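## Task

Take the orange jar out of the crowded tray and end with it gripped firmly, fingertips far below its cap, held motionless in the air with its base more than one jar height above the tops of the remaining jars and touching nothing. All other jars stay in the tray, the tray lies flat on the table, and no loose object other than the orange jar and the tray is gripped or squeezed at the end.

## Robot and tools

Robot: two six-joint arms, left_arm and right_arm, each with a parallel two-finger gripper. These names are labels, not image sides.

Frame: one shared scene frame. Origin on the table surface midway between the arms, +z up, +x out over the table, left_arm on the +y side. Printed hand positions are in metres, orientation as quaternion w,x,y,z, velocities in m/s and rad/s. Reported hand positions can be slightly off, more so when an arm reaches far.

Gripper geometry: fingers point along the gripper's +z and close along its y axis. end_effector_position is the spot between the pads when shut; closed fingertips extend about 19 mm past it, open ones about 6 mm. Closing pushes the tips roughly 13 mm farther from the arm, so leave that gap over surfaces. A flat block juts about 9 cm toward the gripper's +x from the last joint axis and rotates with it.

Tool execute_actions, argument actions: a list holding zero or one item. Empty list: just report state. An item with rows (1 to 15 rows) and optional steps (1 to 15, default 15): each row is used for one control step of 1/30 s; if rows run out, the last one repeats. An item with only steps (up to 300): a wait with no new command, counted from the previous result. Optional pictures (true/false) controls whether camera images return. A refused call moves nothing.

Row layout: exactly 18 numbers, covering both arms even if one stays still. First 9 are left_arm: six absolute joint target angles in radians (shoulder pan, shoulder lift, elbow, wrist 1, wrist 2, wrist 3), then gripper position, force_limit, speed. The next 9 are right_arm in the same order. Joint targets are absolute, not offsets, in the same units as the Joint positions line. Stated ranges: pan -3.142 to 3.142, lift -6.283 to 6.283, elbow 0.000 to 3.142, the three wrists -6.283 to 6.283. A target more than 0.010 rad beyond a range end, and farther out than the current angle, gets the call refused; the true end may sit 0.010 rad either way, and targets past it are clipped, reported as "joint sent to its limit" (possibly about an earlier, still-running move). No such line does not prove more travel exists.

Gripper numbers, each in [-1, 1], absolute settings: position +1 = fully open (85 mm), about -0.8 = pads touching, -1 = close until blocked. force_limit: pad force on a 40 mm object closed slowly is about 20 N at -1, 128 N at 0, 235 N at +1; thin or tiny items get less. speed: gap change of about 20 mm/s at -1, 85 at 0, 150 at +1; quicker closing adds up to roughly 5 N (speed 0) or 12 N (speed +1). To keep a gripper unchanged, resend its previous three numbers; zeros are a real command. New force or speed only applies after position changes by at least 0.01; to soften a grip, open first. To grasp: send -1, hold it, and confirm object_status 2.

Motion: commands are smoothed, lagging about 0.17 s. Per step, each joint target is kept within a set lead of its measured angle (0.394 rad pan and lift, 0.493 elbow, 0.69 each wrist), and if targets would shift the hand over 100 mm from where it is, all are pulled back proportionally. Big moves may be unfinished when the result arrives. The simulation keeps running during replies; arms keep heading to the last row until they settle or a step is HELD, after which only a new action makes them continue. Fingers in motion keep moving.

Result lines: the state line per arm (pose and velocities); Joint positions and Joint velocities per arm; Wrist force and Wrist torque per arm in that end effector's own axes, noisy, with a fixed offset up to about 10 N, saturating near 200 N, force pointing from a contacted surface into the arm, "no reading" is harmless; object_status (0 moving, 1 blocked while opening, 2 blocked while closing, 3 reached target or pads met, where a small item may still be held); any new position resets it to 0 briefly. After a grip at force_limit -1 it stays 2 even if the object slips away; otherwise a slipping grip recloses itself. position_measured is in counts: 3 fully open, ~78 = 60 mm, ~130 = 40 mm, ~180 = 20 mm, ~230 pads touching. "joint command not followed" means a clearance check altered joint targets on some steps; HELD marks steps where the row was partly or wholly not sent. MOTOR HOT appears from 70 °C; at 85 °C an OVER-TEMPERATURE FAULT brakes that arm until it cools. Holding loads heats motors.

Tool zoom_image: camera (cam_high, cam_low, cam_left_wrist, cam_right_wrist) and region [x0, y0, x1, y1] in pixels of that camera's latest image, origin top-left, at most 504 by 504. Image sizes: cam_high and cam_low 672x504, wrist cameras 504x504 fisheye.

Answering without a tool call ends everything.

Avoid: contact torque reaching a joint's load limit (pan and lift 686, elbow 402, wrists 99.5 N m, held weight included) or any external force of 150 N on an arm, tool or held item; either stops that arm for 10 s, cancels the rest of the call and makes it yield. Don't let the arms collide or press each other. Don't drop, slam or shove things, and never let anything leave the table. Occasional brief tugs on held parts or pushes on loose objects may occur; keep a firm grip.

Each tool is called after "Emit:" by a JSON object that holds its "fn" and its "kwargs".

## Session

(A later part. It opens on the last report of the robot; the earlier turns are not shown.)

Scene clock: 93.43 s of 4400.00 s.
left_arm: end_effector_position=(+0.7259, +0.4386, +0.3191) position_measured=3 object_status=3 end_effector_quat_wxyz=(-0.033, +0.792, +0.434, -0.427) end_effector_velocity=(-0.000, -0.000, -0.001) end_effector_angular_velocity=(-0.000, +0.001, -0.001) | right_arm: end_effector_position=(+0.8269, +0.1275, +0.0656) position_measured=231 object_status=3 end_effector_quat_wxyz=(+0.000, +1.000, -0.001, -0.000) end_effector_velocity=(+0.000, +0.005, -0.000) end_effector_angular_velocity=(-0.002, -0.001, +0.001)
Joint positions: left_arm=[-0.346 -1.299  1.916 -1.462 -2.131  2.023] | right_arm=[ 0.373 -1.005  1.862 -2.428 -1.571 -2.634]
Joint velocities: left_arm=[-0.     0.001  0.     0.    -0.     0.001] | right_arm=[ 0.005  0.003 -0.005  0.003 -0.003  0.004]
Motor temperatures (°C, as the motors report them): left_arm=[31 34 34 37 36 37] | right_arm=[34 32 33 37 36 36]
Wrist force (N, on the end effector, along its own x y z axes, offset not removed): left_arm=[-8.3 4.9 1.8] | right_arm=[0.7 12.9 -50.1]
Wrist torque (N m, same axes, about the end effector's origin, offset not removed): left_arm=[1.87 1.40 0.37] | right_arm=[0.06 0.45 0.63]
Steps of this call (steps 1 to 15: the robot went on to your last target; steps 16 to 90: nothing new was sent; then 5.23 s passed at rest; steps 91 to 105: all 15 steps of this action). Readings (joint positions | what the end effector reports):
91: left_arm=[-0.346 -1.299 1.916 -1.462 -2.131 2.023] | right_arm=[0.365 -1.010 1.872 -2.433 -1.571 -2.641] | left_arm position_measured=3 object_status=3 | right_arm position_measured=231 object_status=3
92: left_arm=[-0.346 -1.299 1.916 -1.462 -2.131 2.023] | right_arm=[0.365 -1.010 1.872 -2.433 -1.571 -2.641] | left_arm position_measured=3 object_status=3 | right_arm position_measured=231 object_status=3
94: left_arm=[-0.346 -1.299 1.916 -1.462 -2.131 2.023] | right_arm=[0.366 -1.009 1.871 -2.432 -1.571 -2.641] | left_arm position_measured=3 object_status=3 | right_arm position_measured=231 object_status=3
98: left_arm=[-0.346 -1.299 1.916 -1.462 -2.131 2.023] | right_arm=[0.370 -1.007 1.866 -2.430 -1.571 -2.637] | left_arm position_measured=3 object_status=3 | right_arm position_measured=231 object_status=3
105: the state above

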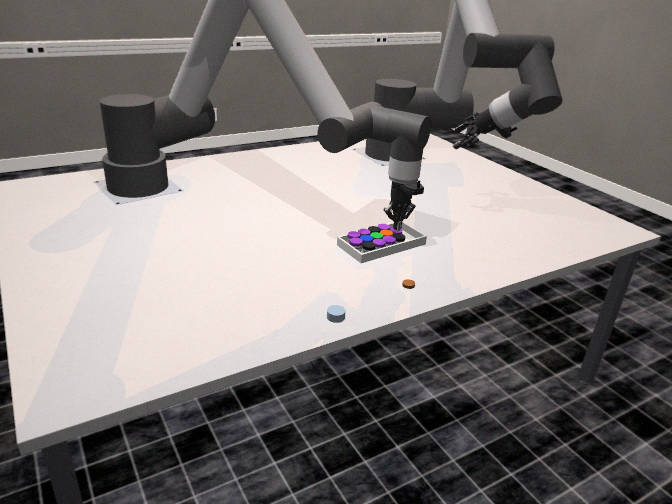

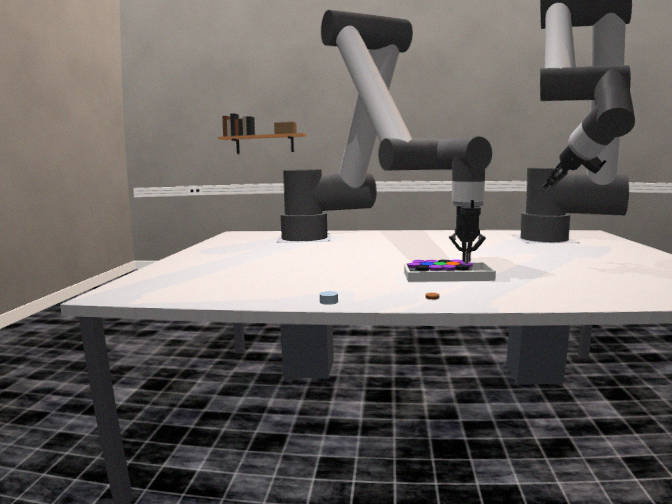

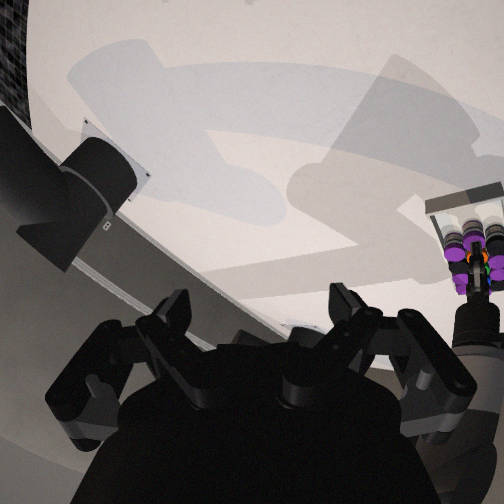

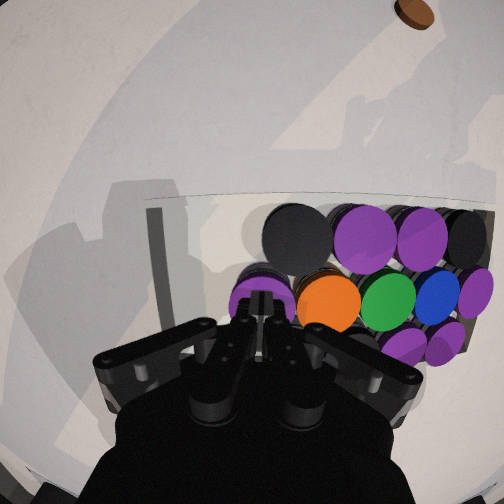

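Emit:
{"fn": "execute_actions", "kwargs": {"actions": [{"rows":[[-0.346,-1.299,1.916,-1.462,-2.131,2.023,1,0,0,0.379,-1.0140,1.8503,-2.4071,-1.5708,-1.0568,0.12,-0.8,0]]}], "pictures": false}}

Emit:
{"fn": "execute_actions", "kwargs": {"actions": [{"steps":30}]}}

Emit:
{"fn": "zoom_image", "kwargs": {"camera": "cam_right_wrist", "region": [160, 180, 360, 380]}}

Scene clock: 102.30 s of 4400.00 s.
left_arm: end_effector_position=(+0.7259, +0.4386, +0.3191) position_measured=3 object_status=3 end_effector_quat_wxyz=(-0.033, +0.792, +0.434, -0.427) end_effector_velocity=(-0.000, +0.000, -0.001) end_effector_angular_velocity=(+0.000, +0.001, +0.001) | right_arm: end_effector_position=(+0.8268, +0.1351, +0.0791) position_measured=143 object_status=0 end_effector_quat_wxyz=(+0.000, +0.884, -0.467, -0.000) end_effector_velocity=(+0.001, +0.002, +0.005) end_effector_angular_velocity=(+0.000, -0.001, -2.790)
Joint positions: left_arm=[-0.346 -1.299  1.916 -1.462 -2.131  2.023] | right_arm=[ 0.379 -1.014  1.851 -2.408 -1.571 -1.656]
Joint velocities: left_arm=[ 0.     0.001  0.001 -0.    -0.001 -0.   ] | right_arm=[ 0.002 -0.003 -0.004  0.005  0.     2.791]
Motor temperatures (°C, as the motors report them): left_arm=[31 34 34 37 36 37] | right_arm=[34 32 33 37 36 36]
Wrist force (N, on the end effector, along its own x y z axes, offset not removed): left_arm=[-11.0 4.5 1.6] | right_arm=[0.0 3.3 -0.6]
Wrist torque (N m, same axes, about the end effector's origin, offset not removed): left_arm=[1.55 1.79 0.39] | right_arm=[0.71 0.39 0.59]
Steps of this call (steps 1 to 15: the robot went on to your last target; steps 16 to 90: nothing new was sent; then 5.37 s passed at rest; steps 91 to 105: all 15 steps of this action). Readings (joint positions | what the end effector reports):
91: left_arm=[-0.346 -1.299 1.916 -1.462 -2.131 2.023] | right_arm=[0.373 -1.005 1.862 -2.427 -1.571 -2.633] | left_arm position_measured=3 object_status=3 | right_arm position_measured=231 object_status=0
92: left_arm=[-0.346 -1.299 1.916 -1.462 -2.131 2.023] | right_arm=[0.374 -1.005 1.861 -2.426 -1.571 -2.631] | left_arm position_measured=3 object_status=3 | right_arm position_measured=231 object_status=0
94: left_arm=[-0.346 -1.299 1.916 -1.462 -2.131 2.023] | right_arm=[0.376 -1.008 1.857 -2.419 -1.571 -2.585] | left_arm position_measured=3 object_status=3 | right_arm position_measured=224 object_status=0
98: left_arm=[-0.346 -1.299 1.916 -1.462 -2.131 2.023] | right_arm=[0.378 -1.012 1.853 -2.411 -1.571 -2.313] | left_arm position_measured=3 object_status=3 | right_arm position_measured=196 object_status=0
105: the state above

Scene clock: 103.30 s of 4400.00 s.
left_arm: end_effector_position=(+0.7259, +0.4386, +0.3191) position_measured=3 object_status=3 end_effector_quat_wxyz=(-0.033, +0.792, +0.434, -0.427) end_effector_velocity=(-0.001, +0.000, -0.000) end_effector_angular_velocity=(+0.000, +0.001, -0.000) | right_arm: end_effector_position=(+0.8269, +0.1353, +0.0798) position_measured=114 object_status=3 end_effector_quat_wxyz=(-0.000, -0.707, +0.707, -0.000) end_effector_velocity=(-0.000, -0.000, -0.000) end_effector_angular_velocity=(-0.000, +0.001, -0.002)
Joint positions: left_arm=[-0.346 -1.299  1.916 -1.462 -2.131  2.023] | right_arm=[ 0.379 -1.014  1.85  -2.407 -1.571 -1.057]
Joint velocities: left_arm=[-0.    -0.     0.001 -0.    -0.     0.   ] | right_arm=[-0.    -0.     0.     0.001  0.     0.002]
Motor temperatures (°C, as the motors report them): left_arm=[31 34 34 37 36 37] | right_arm=[34 32 33 37 36 36]
Wrist force (N, on the end effector, along its own x y z axes, offset not removed): left_arm=[-12.8 4.3 1.0] | right_arm=[4.5 2.7 3.9]
Wrist torque (N m, same axes, about the end effector's origin, offset not removed): left_arm=[1.48 2.07 0.45] | right_arm=[0.55 -0.38 0.60]
Steps of this call (steps 1 to 30: the robot went on to your last target). Readings (joint positions | what the end effector reports):
1: left_arm=[-0.346 -1.299 1.916 -1.462 -2.131 2.023] | right_arm=[0.379 -1.014 1.851 -2.408 -1.571 -1.562] | left_arm position_measured=3 object_status=3 | right_arm position_measured=136 object_status=0
2: left_arm=[-0.346 -1.299 1.916 -1.462 -2.131 2.023] | right_arm=[0.379 -1.014 1.851 -2.407 -1.571 -1.469] | left_arm position_measured=3 object_status=3 | right_arm position_measured=128 object_status=0
4: left_arm=[-0.346 -1.299 1.916 -1.462 -2.131 2.023] | right_arm=[0.379 -1.014 1.850 -2.407 -1.571 -1.307] | left_arm position_measured=3 object_status=3 | right_arm position_measured=118 object_status=0
8: left_arm=[-0.346 -1.299 1.916 -1.462 -2.131 2.023] | right_arm=[0.379 -1.014 1.850 -2.407 -1.571 -1.144] | left_arm position_measured=3 object_status=3 | right_arm position_measured=114 object_status=0
30: the state above

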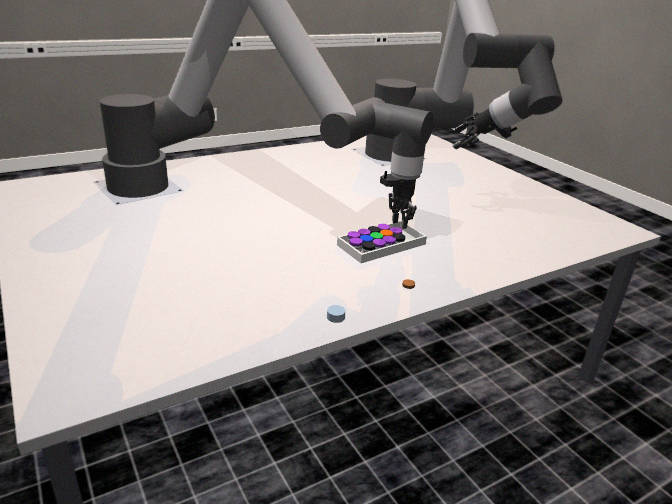

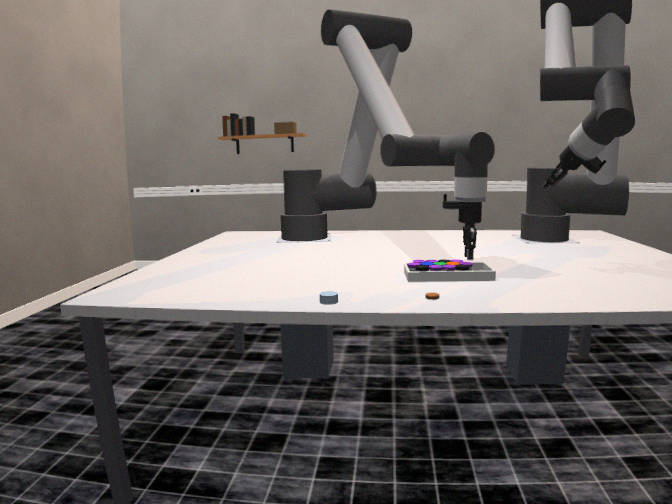

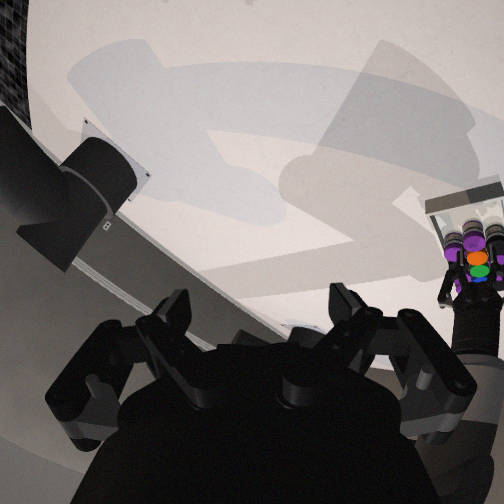

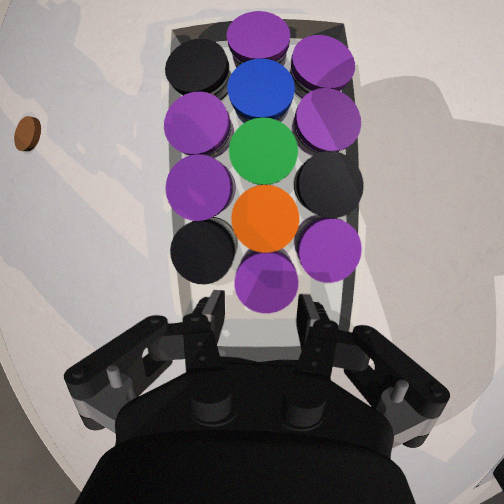

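Region (160, 180, 360, 380) of cam_right_wrist's 504x504 image, scaled by 2.520, with more detail than that image has.

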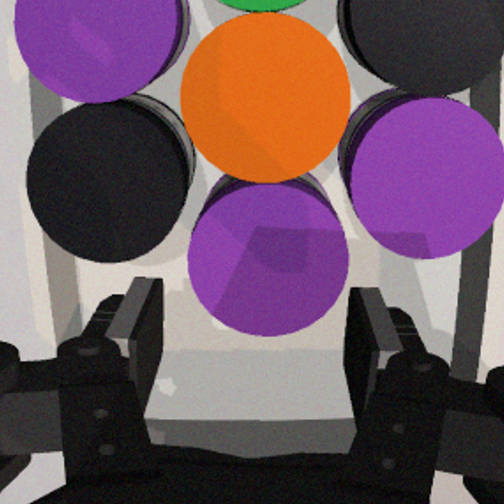

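Emit:
{"fn": "execute_actions", "kwargs": {"actions": [{"rows":[[-0.346,-1.299,1.916,-1.462,-2.131,2.023,1,0,0,0.3865,-1.0040,1.8515,-2.4183,-1.5708,-1.0493,0.12,-0.8,0]],"steps":10}], "pictures": false}}

Emit:
{"fn": "execute_actions", "kwargs": {"actions": [{"rows":[[-0.346,-1.299,1.916,-1.462,-2.131,2.023,1,0,0,0.3865,-0.9858,1.8573,-2.4423,-1.5708,-1.0493,0.12,-0.8,0]]}]}}

Scene clock: 108.37 s of 4400.00 s.
left_arm: end_effector_position=(+0.7259, +0.4386, +0.3191) position_measured=3 object_status=3 end_effector_quat_wxyz=(-0.033, +0.792, +0.434, -0.427) end_effector_velocity=(-0.001, +0.000, +0.000) end_effector_angular_velocity=(+0.000, -0.000, +0.000) | right_arm: end_effector_position=(+0.8232, +0.1415, +0.0712) position_measured=114 object_status=3 end_effector_quat_wxyz=(+0.000, -0.707, +0.708, -0.000) end_effector_velocity=(-0.005, +0.007, -0.011) end_effector_angular_velocity=(+0.001, +0.001, +0.001)
Joint positions: left_arm=[-0.346 -1.299  1.916 -1.462 -2.131  2.023] | right_arm=[ 0.386 -1.005  1.851 -2.417 -1.571 -1.05 ]
Joint velocities: left_arm=[-0.    -0.001  0.001 -0.     0.    -0.   ] | right_arm=[ 0.007  0.01   0.002 -0.012  0.001  0.006]
Motor temperatures (°C, as the motors report them): left_arm=[31 34 34 37 36 37] | right_arm=[34 32 33 37 36 36]
Wrist force (N, on the end effector, along its own x y z axes, offset not removed): left_arm=[-10.7 4.7 2.7] | right_arm=[-0.4 0.5 2.6]
Wrist torque (N m, same axes, about the end effector's origin, offset not removed): left_arm=[1.64 1.84 0.38] | right_arm=[0.19 0.51 0.51]
Steps of this call (steps 1 to 15: the robot went on to your last target; steps 16 to 90: nothing new was sent; then 1.73 s passed at rest; steps 91 to 100: all 10 steps of this action). Readings (joint positions | what the end effector reports):
91: left_arm=[-0.346 -1.299 1.916 -1.462 -2.131 2.023] | right_arm=[0.379 -1.014 1.850 -2.407 -1.571 -1.057] | left_arm position_measured=3 object_status=3 | right_arm position_measured=114 object_status=3
92: left_arm=[-0.346 -1.299 1.916 -1.462 -2.131 2.023] | right_arm=[0.379 -1.013 1.850 -2.408 -1.571 -1.056] | left_arm position_measured=3 object_status=3 | right_arm position_measured=114 object_status=3
94: left_arm=[-0.346 -1.299 1.916 -1.462 -2.131 2.023] | right_arm=[0.382 -1.010 1.851 -2.411 -1.571 -1.054] | left_arm position_measured=3 object_status=3 | right_arm position_measured=114 object_status=3
98: left_arm=[-0.346 -1.299 1.916 -1.462 -2.131 2.023] | right_arm=[0.385 -1.006 1.851 -2.416 -1.571 -1.051] | left_arm position_measured=3 object_status=3 | right_arm position_measured=114 object_status=3
100: the state above

Scene clock: 108.87 s of 4400.00 s.
left_arm: end_effector_position=(+0.7259, +0.4386, +0.3191) position_measured=3 object_status=3 end_effector_quat_wxyz=(-0.033, +0.792, +0.434, -0.427) end_effector_velocity=(-0.000, +0.001, -0.000) end_effector_angular_velocity=(+0.000, +0.000, +0.001) | right_arm: end_effector_position=(+0.8225, +0.1423, +0.0505) position_measured=114 object_status=3 end_effector_quat_wxyz=(+0.000, -0.707, +0.708, -0.000) end_effector_velocity=(-0.001, +0.001, -0.006) end_effector_angular_velocity=(+0.002, +0.001, -0.000)
Joint positions: left_arm=[-0.346 -1.299  1.916 -1.462 -2.131  2.023] | right_arm=[ 0.386 -0.986  1.857 -2.441 -1.571 -1.049]
Joint velocities: left_arm=[ 0.001 -0.     0.001  0.     0.    -0.   ] | right_arm=[ 0.     0.005  0.002 -0.007  0.002  0.   ]
Motor temperatures (°C, as the motors report them): left_arm=[31 34 34 37 36 37] | right_arm=[34 32 33 37 36 36]
Wrist force (N, on the end effector, along its own x y z axes, offset not removed): left_arm=[-10.3 5.6 2.0] | right_arm=[2.4 3.8 2.5]
Wrist torque (N m, same axes, about the end effector's origin, offset not removed): left_arm=[1.82 1.70 0.07] | right_arm=[0.76 0.01 0.63]
Steps of this call (steps 1 to 15: all 15 steps of this action). Readings (joint positions | what the end effector reports):
1: left_arm=[-0.346 -1.299 1.916 -1.462 -2.131 2.023] | right_arm=[0.386 -1.005 1.851 -2.417 -1.571 -1.050] | left_arm position_measured=3 object_status=3 | right_arm position_measured=114 object_status=3
2: left_arm=[-0.346 -1.299 1.916 -1.462 -2.131 2.023] | right_arm=[0.386 -1.004 1.852 -2.419 -1.571 -1.050] | left_arm position_measured=3 object_status=3 | right_arm position_measured=114 object_status=3
4: left_arm=[-0.346 -1.299 1.916 -1.462 -2.131 2.023] | right_arm=[0.386 -0.997 1.854 -2.427 -1.571 -1.050] | left_arm position_measured=3 object_status=3 | right_arm position_measured=114 object_status=3
8: left_arm=[-0.346 -1.299 1.916 -1.462 -2.131 2.023] | right_arm=[0.386 -0.990 1.856 -2.437 -1.571 -1.049] | left_arm position_measured=3 object_status=3 | right_arm position_measured=114 object_status=3
15: the state above

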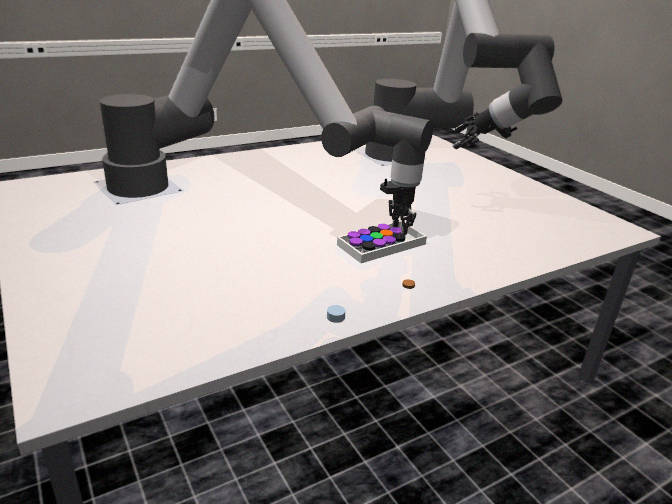

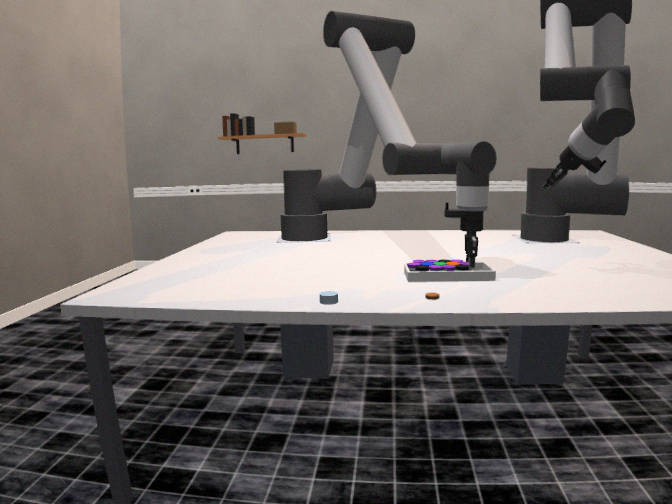

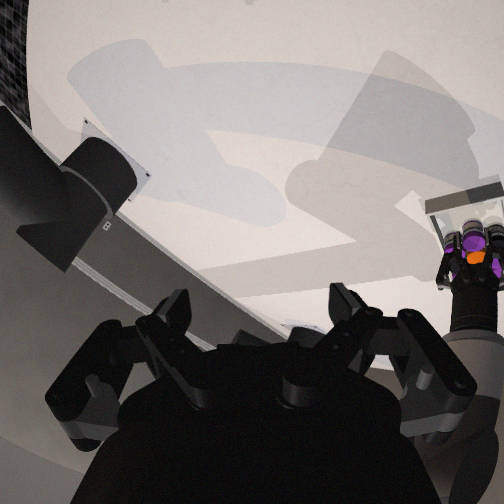

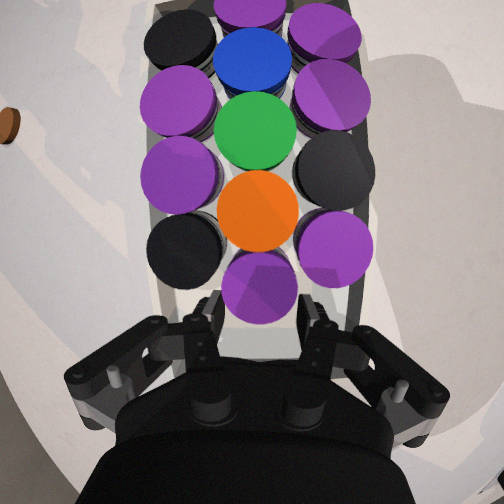

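Emit:
{"fn": "execute_actions", "kwargs": {"actions": [{"rows":[[-0.346,-1.299,1.916,-1.462,-2.131,2.023,1,0,0,0.3781,-0.9903,1.8660,-2.4465,-1.5708,-1.0577,0.12,-0.8,0]]}]}}

Scene clock: 112.40 s of 4400.00 s.
left_arm: end_effector_position=(+0.7259, +0.4386, +0.3191) position_measured=3 object_status=3 end_effector_quat_wxyz=(-0.033, +0.792, +0.434, -0.427) end_effector_velocity=(-0.001, +0.001, -0.001) end_effector_angular_velocity=(+0.000, +0.002, +0.000) | right_arm: end_effector_position=(+0.8235, +0.1327, +0.0499) position_measured=114 object_status=3 end_effector_quat_wxyz=(-0.000, -0.707, +0.708, +0.000) end_effector_velocity=(-0.001, -0.004, -0.001) end_effector_angular_velocity=(-0.002, +0.001, -0.000)
Joint positions: left_arm=[-0.346 -1.299  1.916 -1.462 -2.131  2.023] | right_arm=[ 0.378 -0.99   1.866 -2.446 -1.571 -1.057]
Joint velocities: left_arm=[ 0.    -0.     0.002  0.    -0.    -0.   ] | right_arm=[-0.002 -0.001  0.004 -0.001 -0.002 -0.002]
Motor temperatures (°C, as the motors report them): left_arm=[31 34 34 37 36 37] | right_arm=[34 32 33 37 36 36]
Wrist force (N, on the end effector, along its own x y z axes, offset not removed): left_arm=[-11.6 6.3 2.8] | right_arm=[-0.3 3.5 0.0]
Wrist torque (N m, same axes, about the end effector's origin, offset not removed): left_arm=[1.95 1.91 0.46] | right_arm=[0.71 0.29 0.52]
Steps of this call (steps 1 to 15: the robot went on to your last target; steps 16 to 90: nothing new was sent; then 0.03 s passed at rest; steps 91 to 105: all 15 steps of this action). Readings (joint positions | what the end effector reports):
91: left_arm=[-0.346 -1.299 1.916 -1.462 -2.131 2.023] | right_arm=[0.387 -0.986 1.857 -2.442 -1.571 -1.049] | left_arm position_measured=3 object_status=3 | right_arm position_measured=114 object_status=3
92: left_arm=[-0.346 -1.299 1.916 -1.462 -2.131 2.023] | right_arm=[0.386 -0.986 1.858 -2.443 -1.571 -1.050] | left_arm position_measured=3 object_status=3 | right_arm position_measured=114 object_status=3
94: left_arm=[-0.346 -1.299 1.916 -1.462 -2.131 2.023] | right_arm=[0.383 -0.987 1.861 -2.444 -1.571 -1.052] | left_arm position_measured=3 object_status=3 | right_arm position_measured=114 object_status=3
98: left_arm=[-0.346 -1.299 1.916 -1.462 -2.131 2.023] | right_arm=[0.380 -0.989 1.864 -2.446 -1.571 -1.056] | left_arm position_measured=3 object_status=3 | right_arm position_measured=114 object_status=3
105: the state above

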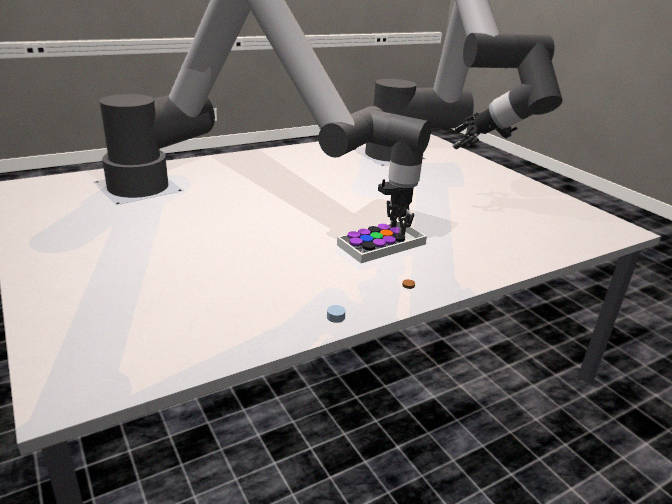

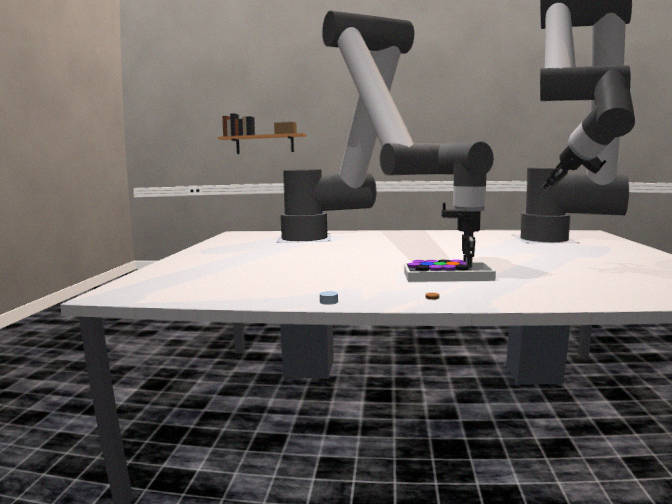

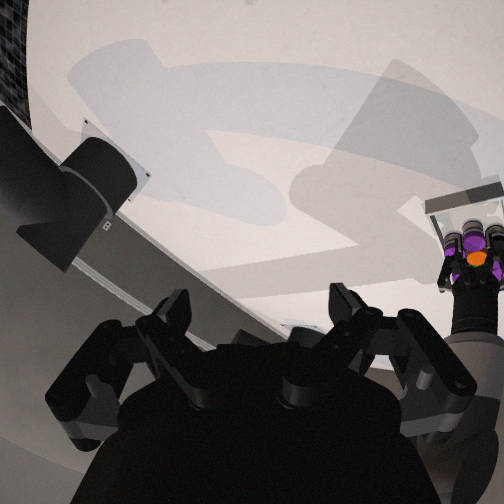

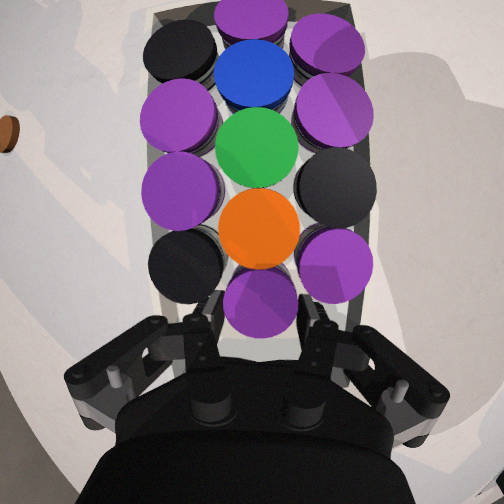

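Emit:
{"fn": "execute_actions", "kwargs": {"actions": [{"rows":[[-0.346,-1.299,1.916,-1.462,-2.131,2.023,1,0,0,0.3781,-0.9903,1.8660,-2.4465,-1.5708,-1.0577,-1,-0.8,-0.5]],"steps":12}], "pictures": false}}

Emit:
{"fn": "execute_actions", "kwargs": {"actions": [{"rows":[[-0.346,-1.299,1.916,-1.462,-2.131,2.023,1,0,0,0.3855,-0.9860,1.8560,-2.4408,-1.5708,-1.0503,-1,-0.8,-0.5],[-0.346,-1.299,1.916,-1.462,-2.131,2.023,1,0,0,0.3855,-0.9860,1.8560,-2.4408,-1.5708,-1.0503,-1,-0.8,-0.5],[-0.346,-1.299,1.916,-1.462,-2.131,2.023,1,0,0,0.3929,-0.9814,1.8460,-2.4354,-1.5708,-1.0429,-1,-0.8,-0.5],[-0.346,-1.299,1.916,-1.462,-2.131,2.023,1,0,0,0.3929,-0.9814,1.8460,-2.4354,-1.5708,-1.0429,-1,-0.8,-0.5],[-0.346,-1.299,1.916,-1.462,-2.131,2.023,1,0,0,0.4076,-0.9716,1.8262,-2.4254,-1.5708,-1.0282,-1,-0.8,-0.5]]}]}}

Scene clock: 119.50 s of 4400.00 s.
left_arm: end_effector_position=(+0.7259, +0.4386, +0.3191) position_measured=3 object_status=3 end_effector_quat_wxyz=(-0.033, +0.792, +0.434, -0.427) end_effector_velocity=(-0.000, -0.001, +0.000) end_effector_angular_velocity=(-0.000, -0.000, -0.001) | right_arm: end_effector_position=(+0.8236, +0.1324, +0.0501) position_measured=125 object_status=2 end_effector_quat_wxyz=(+0.000, -0.707, +0.708, -0.000) end_effector_velocity=(-0.000, +0.001, +0.000) end_effector_angular_velocity=(+0.001, -0.000, +0.000)
Joint positions: left_arm=[-0.346 -1.299  1.916 -1.462 -2.131  2.023] | right_arm=[ 0.378 -0.99   1.866 -2.447 -1.571 -1.058]
Joint velocities: left_arm=[-0.001  0.    -0.     0.    -0.     0.   ] | right_arm=[ 0.     0.     0.    -0.001  0.001 -0.   ]
Motor temperatures (°C, as the motors report them): left_arm=[31 34 34 37 36 37] | right_arm=[34 32 33 37 36 36]
Wrist force (N, on the end effector, along its own x y z axes, offset not removed): left_arm=[-10.5 5.4 2.7] | right_arm=[2.8 6.1 -16.0]
Wrist torque (N m, same axes, about the end effector's origin, offset not removed): left_arm=[1.82 1.69 0.46] | right_arm=[0.50 0.28 0.66]
Steps of this call (steps 1 to 15: the robot went on to your last target; steps 16 to 90: nothing new was sent; then 3.70 s passed at rest; steps 91 to 102: all 12 steps of this action). Readings (joint positions | what the end effector reports):
91: left_arm=[-0.346 -1.299 1.916 -1.462 -2.131 2.023] | right_arm=[0.378 -0.990 1.866 -2.447 -1.571 -1.058] | left_arm position_measured=3 object_status=3 | right_arm position_measured=114 object_status=0
92: left_arm=[-0.346 -1.299 1.916 -1.462 -2.131 2.023] | right_arm=[0.378 -0.990 1.866 -2.447 -1.571 -1.058] | left_arm position_measured=3 object_status=3 | right_arm position_measured=114 object_status=0
94: left_arm=[-0.346 -1.299 1.916 -1.462 -2.131 2.023] | right_arm=[0.378 -0.990 1.866 -2.447 -1.571 -1.058] | left_arm position_measured=3 object_status=3 | right_arm position_measured=118 object_status=0
98: left_arm=[-0.346 -1.299 1.916 -1.462 -2.131 2.023] | right_arm=[0.378 -0.990 1.866 -2.447 -1.571 -1.058] | left_arm position_measured=3 object_status=3 | right_arm position_measured=125 object_status=0
102: the state above

Scene clock: 120.00 s of 4400.00 s.
left_arm: end_effector_position=(+0.7259, +0.4386, +0.3191) position_measured=3 object_status=3 end_effector_quat_wxyz=(-0.033, +0.792, +0.434, -0.427) end_effector_velocity=(-0.001, +0.000, -0.001) end_effector_angular_velocity=(+0.000, +0.001, +0.000) | right_arm: end_effector_position=(+0.8237, +0.1675, +0.0509) position_measured=125 object_status=2 end_effector_quat_wxyz=(-0.000, -0.707, +0.708, -0.000) end_effector_velocity=(-0.000, +0.021, +0.000) end_effector_angular_velocity=(-0.000, +0.000, +0.001)
Joint positions: left_arm=[-0.346 -1.299  1.916 -1.462 -2.131  2.023] | right_arm=[ 0.405 -0.973  1.829 -2.427 -1.571 -1.03 ]
Joint velocities: left_arm=[ 0.     0.     0.001  0.    -0.     0.   ] | right_arm=[ 0.016  0.011 -0.022  0.012 -0.     0.016]
Motor temperatures (°C, as the motors report them): left_arm=[31 34 34 37 36 37] | right_arm=[34 32 33 37 36 36]
Wrist force (N, on the end effector, along its own x y z axes, offset not removed): left_arm=[-11.2 4.6 1.0] | right_arm=[0.0 4.0 2.5]
Wrist torque (N m, same axes, about the end effector's origin, offset not removed): left_arm=[1.73 1.78 0.34] | right_arm=[0.80 0.42 0.65]
Steps of this call (steps 1 to 15: all 15 steps of this action). Readings (joint positions | what the end effector reports):
1: left_arm=[-0.346 -1.299 1.916 -1.462 -2.131 2.023] | right_arm=[0.378 -0.990 1.866 -2.447 -1.571 -1.058] | left_arm position_measured=3 object_status=3 | right_arm position_measured=125 object_status=2
2: left_arm=[-0.346 -1.299 1.916 -1.462 -2.131 2.023] | right_arm=[0.378 -0.990 1.865 -2.446 -1.571 -1.057] | left_arm position_measured=3 object_status=3 | right_arm position_measured=125 object_status=2
4: left_arm=[-0.346 -1.299 1.916 -1.462 -2.131 2.023] | right_arm=[0.381 -0.989 1.862 -2.444 -1.571 -1.054] | left_arm position_measured=3 object_status=3 | right_arm position_measured=125 object_status=2
8: left_arm=[-0.346 -1.299 1.916 -1.462 -2.131 2.023] | right_arm=[0.394 -0.980 1.844 -2.435 -1.571 -1.041] | left_arm position_measured=3 object_status=3 | right_arm position_measured=125 object_status=2
15: the state above

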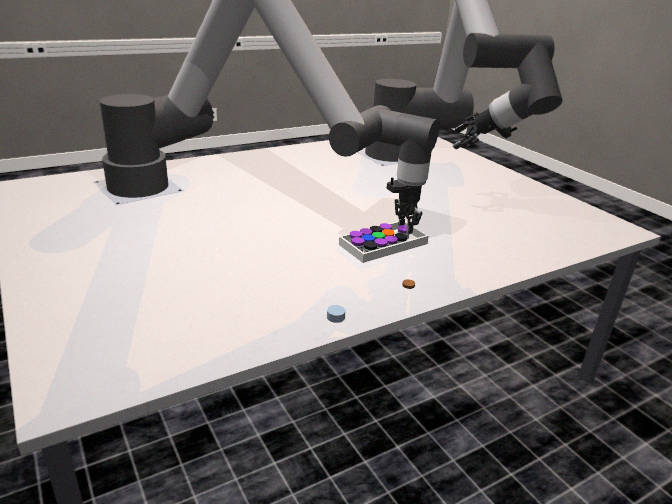

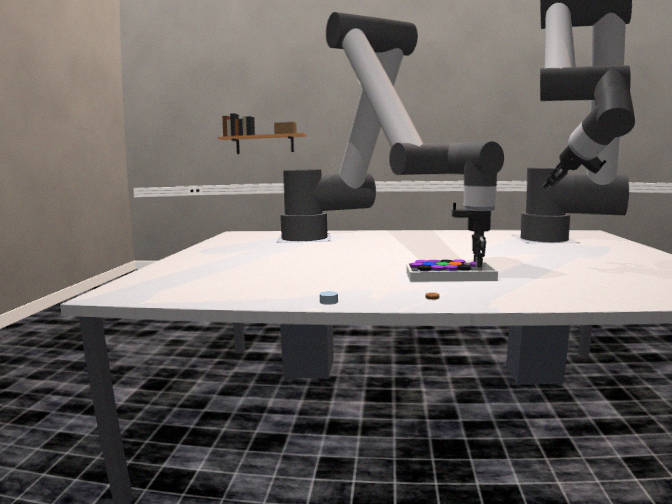

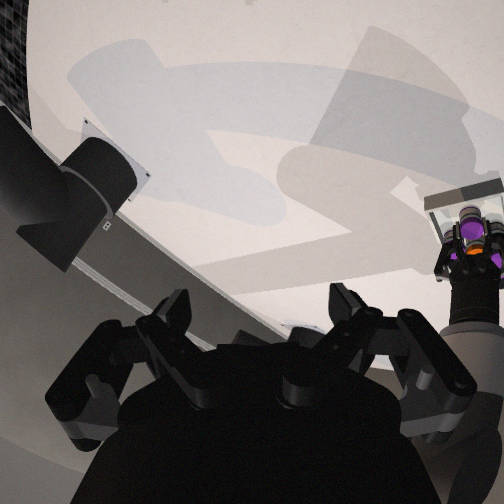

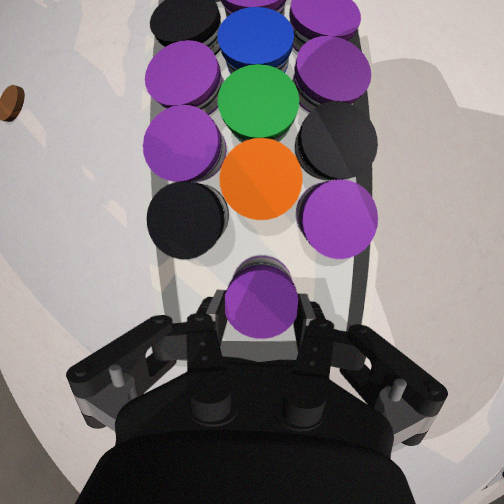

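Emit:
{"fn": "execute_actions", "kwargs": {"actions": [{"rows":[[-0.346,-1.299,1.916,-1.462,-2.131,2.023,1,0,0,0.4076,-0.9712,1.8263,-2.4259,-1.5708,-1.0282,0.15,-0.8,0]],"steps":8}], "pictures": false}}

Emit:
{"fn": "execute_actions", "kwargs": {"actions": [{"rows":[[-0.346,-1.299,1.916,-1.462,-2.131,2.023,1,0,0,0.4076,-0.9940,1.8190,-2.3958,-1.5708,-1.0282,0.15,-0.8,0]],"steps":10}], "pictures": false}}

Emit:
{"fn": "execute_actions", "kwargs": {"actions": [{"rows":[[-0.346,-1.299,1.916,-1.462,-2.131,2.023,1,0,0,0.3847,-1.0471,1.9242,-2.4479,-1.5708,-1.5747,0.15,-0.8,0]]}], "pictures": false}}

Emit:
{"fn": "execute_actions", "kwargs": {"actions": [{"steps":15}]}}

Scene clock: 149.13 s of 4400.00 s.
left_arm: end_effector_position=(+0.7259, +0.4386, +0.3191) position_measured=3 object_status=3 end_effector_quat_wxyz=(-0.033, +0.792, +0.434, -0.427) end_effector_velocity=(-0.001, -0.000, -0.001) end_effector_angular_velocity=(+0.000, +0.001, -0.000) | right_arm: end_effector_position=(+0.8237, +0.1703, +0.0507) position_measured=110 object_status=0 end_effector_quat_wxyz=(-0.000, -0.707, +0.708, +0.000) end_effector_velocity=(+0.000, -0.001, -0.001) end_effector_angular_velocity=(-0.002, -0.001, -0.002)
Joint positions: left_arm=[-0.346 -1.299  1.916 -1.462 -2.131  2.023] | right_arm=[ 0.408 -0.971  1.826 -2.426 -1.571 -1.028]
Joint velocities: left_arm=[-0.001  0.     0.001 -0.    -0.    -0.   ] | right_arm=[-0.     0.001  0.001 -0.001 -0.002  0.002]
Motor temperatures (°C, as the motors report them): left_arm=[31 34 34 37 36 37] | right_arm=[34 32 33 37 36 36]
Wrist force (N, on the end effector, along its own x y z axes, offset not removed): left_arm=[-8.6 6.2 4.7] | right_arm=[-0.1 0.8 2.1]
Wrist torque (N m, same axes, about the end effector's origin, offset not removed): left_arm=[1.80 1.19 0.41] | right_arm=[0.17 0.53 0.61]
Steps of this call (steps 1 to 15: the robot went on to your last target; steps 16 to 90: nothing new was sent; then 25.87 s passed at rest; steps 91 to 98: all 8 steps of this action). Readings (joint positions | what the end effector reports):
91: left_arm=[-0.346 -1.299 1.916 -1.462 -2.131 2.023] | right_arm=[0.408 -0.972 1.826 -2.425 -1.571 -1.028] | left_arm position_measured=3 object_status=3 | right_arm position_measured=125 object_status=0
92: left_arm=[-0.346 -1.299 1.916 -1.462 -2.131 2.023] | right_arm=[0.408 -0.972 1.826 -2.425 -1.571 -1.028] | left_arm position_measured=3 object_status=3 | right_arm position_measured=125 object_status=0
94: left_arm=[-0.346 -1.299 1.916 -1.462 -2.131 2.023] | right_arm=[0.408 -0.971 1.826 -2.425 -1.571 -1.028] | left_arm position_measured=3 object_status=3 | right_arm position_measured=118 object_status=0
98: the state above

Scene clock: 149.47 s of 4400.00 s.
left_arm: end_effector_position=(+0.7259, +0.4386, +0.3191) position_measured=3 object_status=3 end_effector_quat_wxyz=(-0.033, +0.792, +0.434, -0.427) end_effector_velocity=(+0.001, -0.000, +0.001) end_effector_angular_velocity=(-0.000, -0.002, +0.000) | right_arm: end_effector_position=(+0.8238, +0.1704, +0.0728) position_measured=110 object_status=3 end_effector_quat_wxyz=(+0.000, -0.707, +0.708, -0.000) end_effector_velocity=(-0.001, -0.001, +0.025) end_effector_angular_velocity=(-0.001, +0.001, -0.000)
Joint positions: left_arm=[-0.346 -1.299  1.916 -1.462 -2.131  2.023] | right_arm=[ 0.408 -0.991  1.82  -2.4   -1.571 -1.028]
Joint velocities: left_arm=[ 0.    -0.    -0.002 -0.     0.    -0.   ] | right_arm=[-0.    -0.023 -0.007  0.031 -0.     0.   ]
Motor temperatures (°C, as the motors report them): left_arm=[31 34 34 37 36 37] | right_arm=[34 32 33 37 36 36]
Wrist force (N, on the end effector, along its own x y z axes, offset not removed): left_arm=[-10.0 4.8 5.2] | right_arm=[1.4 3.7 2.8]
Wrist torque (N m, same axes, about the end effector's origin, offset not removed): left_arm=[1.52 1.73 0.31] | right_arm=[0.76 0.18 0.64]
Steps of this call (steps 1 to 10: all 10 steps of this action). Readings (joint positions | what the end effector reports):
1: left_arm=[-0.346 -1.299 1.916 -1.462 -2.131 2.023] | right_arm=[0.408 -0.971 1.826 -2.426 -1.571 -1.028] | left_arm position_measured=3 object_status=3 | right_arm position_measured=110 object_status=0
2: left_arm=[-0.346 -1.299 1.916 -1.462 -2.131 2.023] | right_arm=[0.408 -0.972 1.826 -2.424 -1.571 -1.028] | left_arm position_measured=3 object_status=3 | right_arm position_measured=110 object_status=0
4: left_arm=[-0.346 -1.299 1.916 -1.462 -2.131 2.023] | right_arm=[0.408 -0.980 1.823 -2.415 -1.571 -1.028] | left_arm position_measured=3 object_status=3 | right_arm position_measured=110 object_status=0
8: left_arm=[-0.346 -1.299 1.916 -1.462 -2.131 2.023] | right_arm=[0.408 -0.989 1.821 -2.402 -1.571 -1.028] | left_arm position_measured=3 object_status=3 | right_arm position_measured=110 object_status=3
10: the state above

Scene clock: 149.97 s of 4400.00 s.
left_arm: end_effector_position=(+0.7259, +0.4386, +0.3191) position_measured=3 object_status=3 end_effector_quat_wxyz=(-0.033, +0.792, +0.434, -0.427) end_effector_velocity=(+0.001, +0.000, -0.000) end_effector_angular_velocity=(-0.000, +0.000, +0.001) | right_arm: end_effector_position=(+0.7838, +0.1190, +0.0752) position_measured=110 object_status=3 end_effector_quat_wxyz=(-0.000, +0.856, -0.517, +0.000) end_effector_velocity=(-0.014, -0.016, -0.001) end_effector_angular_velocity=(-0.002, +0.001, +0.296)
Joint positions: left_arm=[-0.346 -1.299  1.916 -1.462 -2.131  2.023] | right_arm=[ 0.386 -1.045  1.92  -2.446 -1.571 -1.536]
Joint velocities: left_arm=[ 0.001  0.001 -0.001 -0.    -0.     0.   ] | right_arm=[-0.006 -0.015  0.031 -0.014 -0.001 -0.302]
Motor temperatures (°C, as the motors report them): left_arm=[31 34 34 37 36 37] | right_arm=[34 32 33 37 36 36]
Wrist force (N, on the end effector, along its own x y z axes, offset not removed): left_arm=[-12.7 6.6 2.9] | right_arm=[-0.6 3.9 2.6]
Wrist torque (N m, same axes, about the end effector's origin, offset not removed): left_arm=[1.93 2.06 0.36] | right_arm=[0.80 0.56 0.57]
Steps of this call (steps 1 to 15: all 15 steps of this action). Readings (joint positions | what the end effector reports):
1: left_arm=[-0.346 -1.299 1.916 -1.462 -2.131 2.023] | right_arm=[0.408 -0.992 1.820 -2.399 -1.571 -1.028] | left_arm position_measured=3 object_status=3 | right_arm position_measured=110 object_status=3
2: left_arm=[-0.346 -1.299 1.916 -1.462 -2.131 2.023] | right_arm=[0.406 -0.994 1.822 -2.400 -1.571 -1.030] | left_arm position_measured=3 object_status=3 | right_arm position_measured=110 object_status=3
4: left_arm=[-0.346 -1.299 1.916 -1.462 -2.131 2.023] | right_arm=[0.399 -1.012 1.851 -2.416 -1.571 -1.076] | left_arm position_measured=3 object_status=3 | right_arm position_measured=110 object_status=3
8: left_arm=[-0.346 -1.299 1.916 -1.462 -2.131 2.023] | right_arm=[0.390 -1.035 1.899 -2.437 -1.571 -1.331] | left_arm position_measured=3 object_status=3 | right_arm position_measured=110 object_status=3
15: the state above

Scene clock: 150.47 s of 4400.00 s.
left_arm: end_effector_position=(+0.7259, +0.4386, +0.3191) position_measured=3 object_status=3 end_effector_quat_wxyz=(-0.033, +0.792, +0.434, -0.427) end_effector_velocity=(+0.001, +0.000, +0.001) end_effector_angular_velocity=(-0.000, -0.002, +0.000) | right_arm: end_effector_position=(+0.7820, +0.1170, +0.0750) position_measured=110 object_status=3 end_effector_quat_wxyz=(-0.000, +0.866, -0.501, -0.000) end_effector_velocity=(-0.000, +0.000, +0.000) end_effector_angular_velocity=(+0.002, -0.000, +0.005)
Joint positions: left_arm=[-0.346 -1.299  1.916 -1.462 -2.131  2.023] | right_arm=[ 0.385 -1.047  1.924 -2.448 -1.571 -1.574]
Joint velocities: left_arm=[ 0.    -0.    -0.001 -0.     0.     0.   ] | right_arm=[-0.    -0.     0.    -0.001  0.001 -0.005]
Motor temperatures (°C, as the motors report them): left_arm=[31 34 34 37 36 37] | right_arm=[34 32 33 37 36 36]
Wrist force (N, on the end effector, along its own x y z axes, offset not removed): left_arm=[-11.2 0.9 1.4] | right_arm=[-0.4 3.2 1.5]
Wrist torque (N m, same axes, about the end effector's origin, offset not removed): left_arm=[0.83 1.78 0.30] | right_arm=[0.66 0.56 0.51]
Steps of this call (steps 1 to 15: the robot went on to your last target). Readings (joint positions | what the end effector reports):
1: left_arm=[-0.346 -1.299 1.916 -1.462 -2.131 2.023] | right_arm=[0.385 -1.046 1.921 -2.447 -1.571 -1.545] | left_arm position_measured=3 object_status=3 | right_arm position_measured=110 object_status=3
2: left_arm=[-0.346 -1.299 1.916 -1.462 -2.131 2.023] | right_arm=[0.385 -1.046 1.922 -2.447 -1.571 -1.552] | left_arm position_measured=3 object_status=3 | right_arm position_measured=110 object_status=3
4: left_arm=[-0.346 -1.299 1.916 -1.462 -2.131 2.023] | right_arm=[0.385 -1.046 1.923 -2.447 -1.571 -1.561] | left_arm position_measured=3 object_status=3 | right_arm position_measured=110 object_status=3
8: left_arm=[-0.346 -1.299 1.916 -1.462 -2.131 2.023] | right_arm=[0.385 -1.047 1.924 -2.448 -1.571 -1.570] | left_arm position_measured=3 object_status=3 | right_arm position_measured=110 object_status=3
15: the state above

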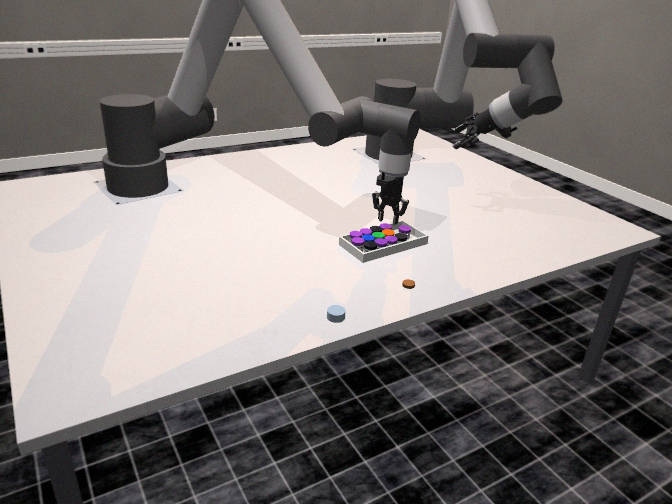

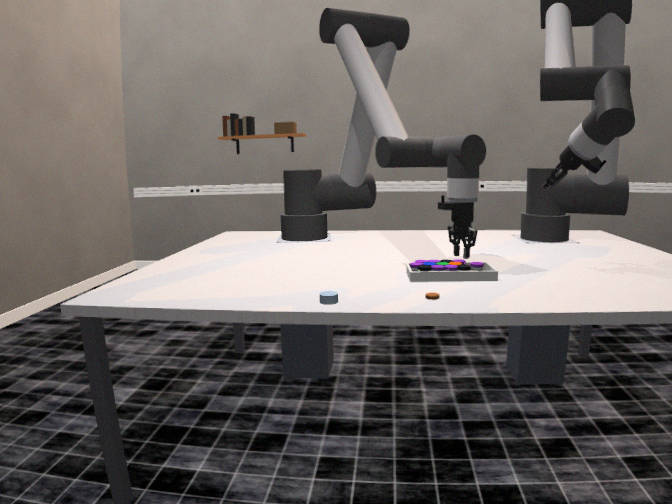

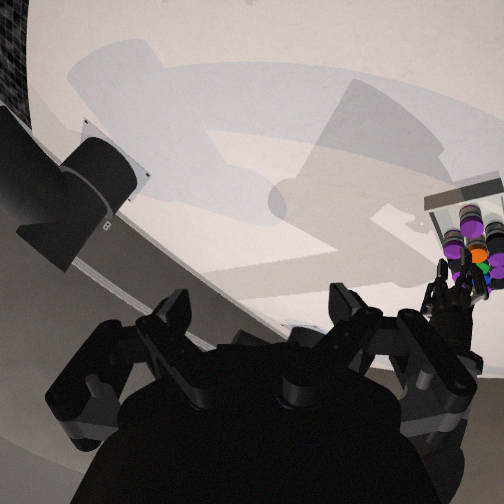

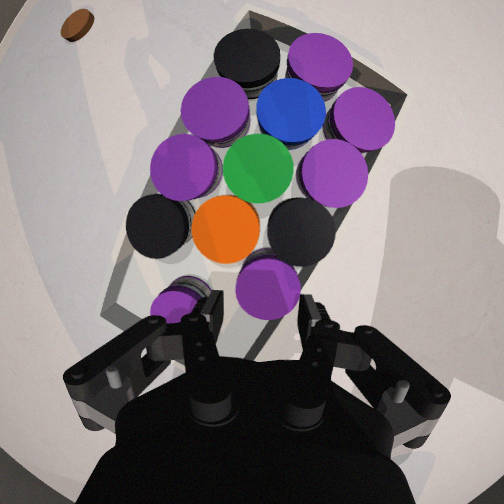

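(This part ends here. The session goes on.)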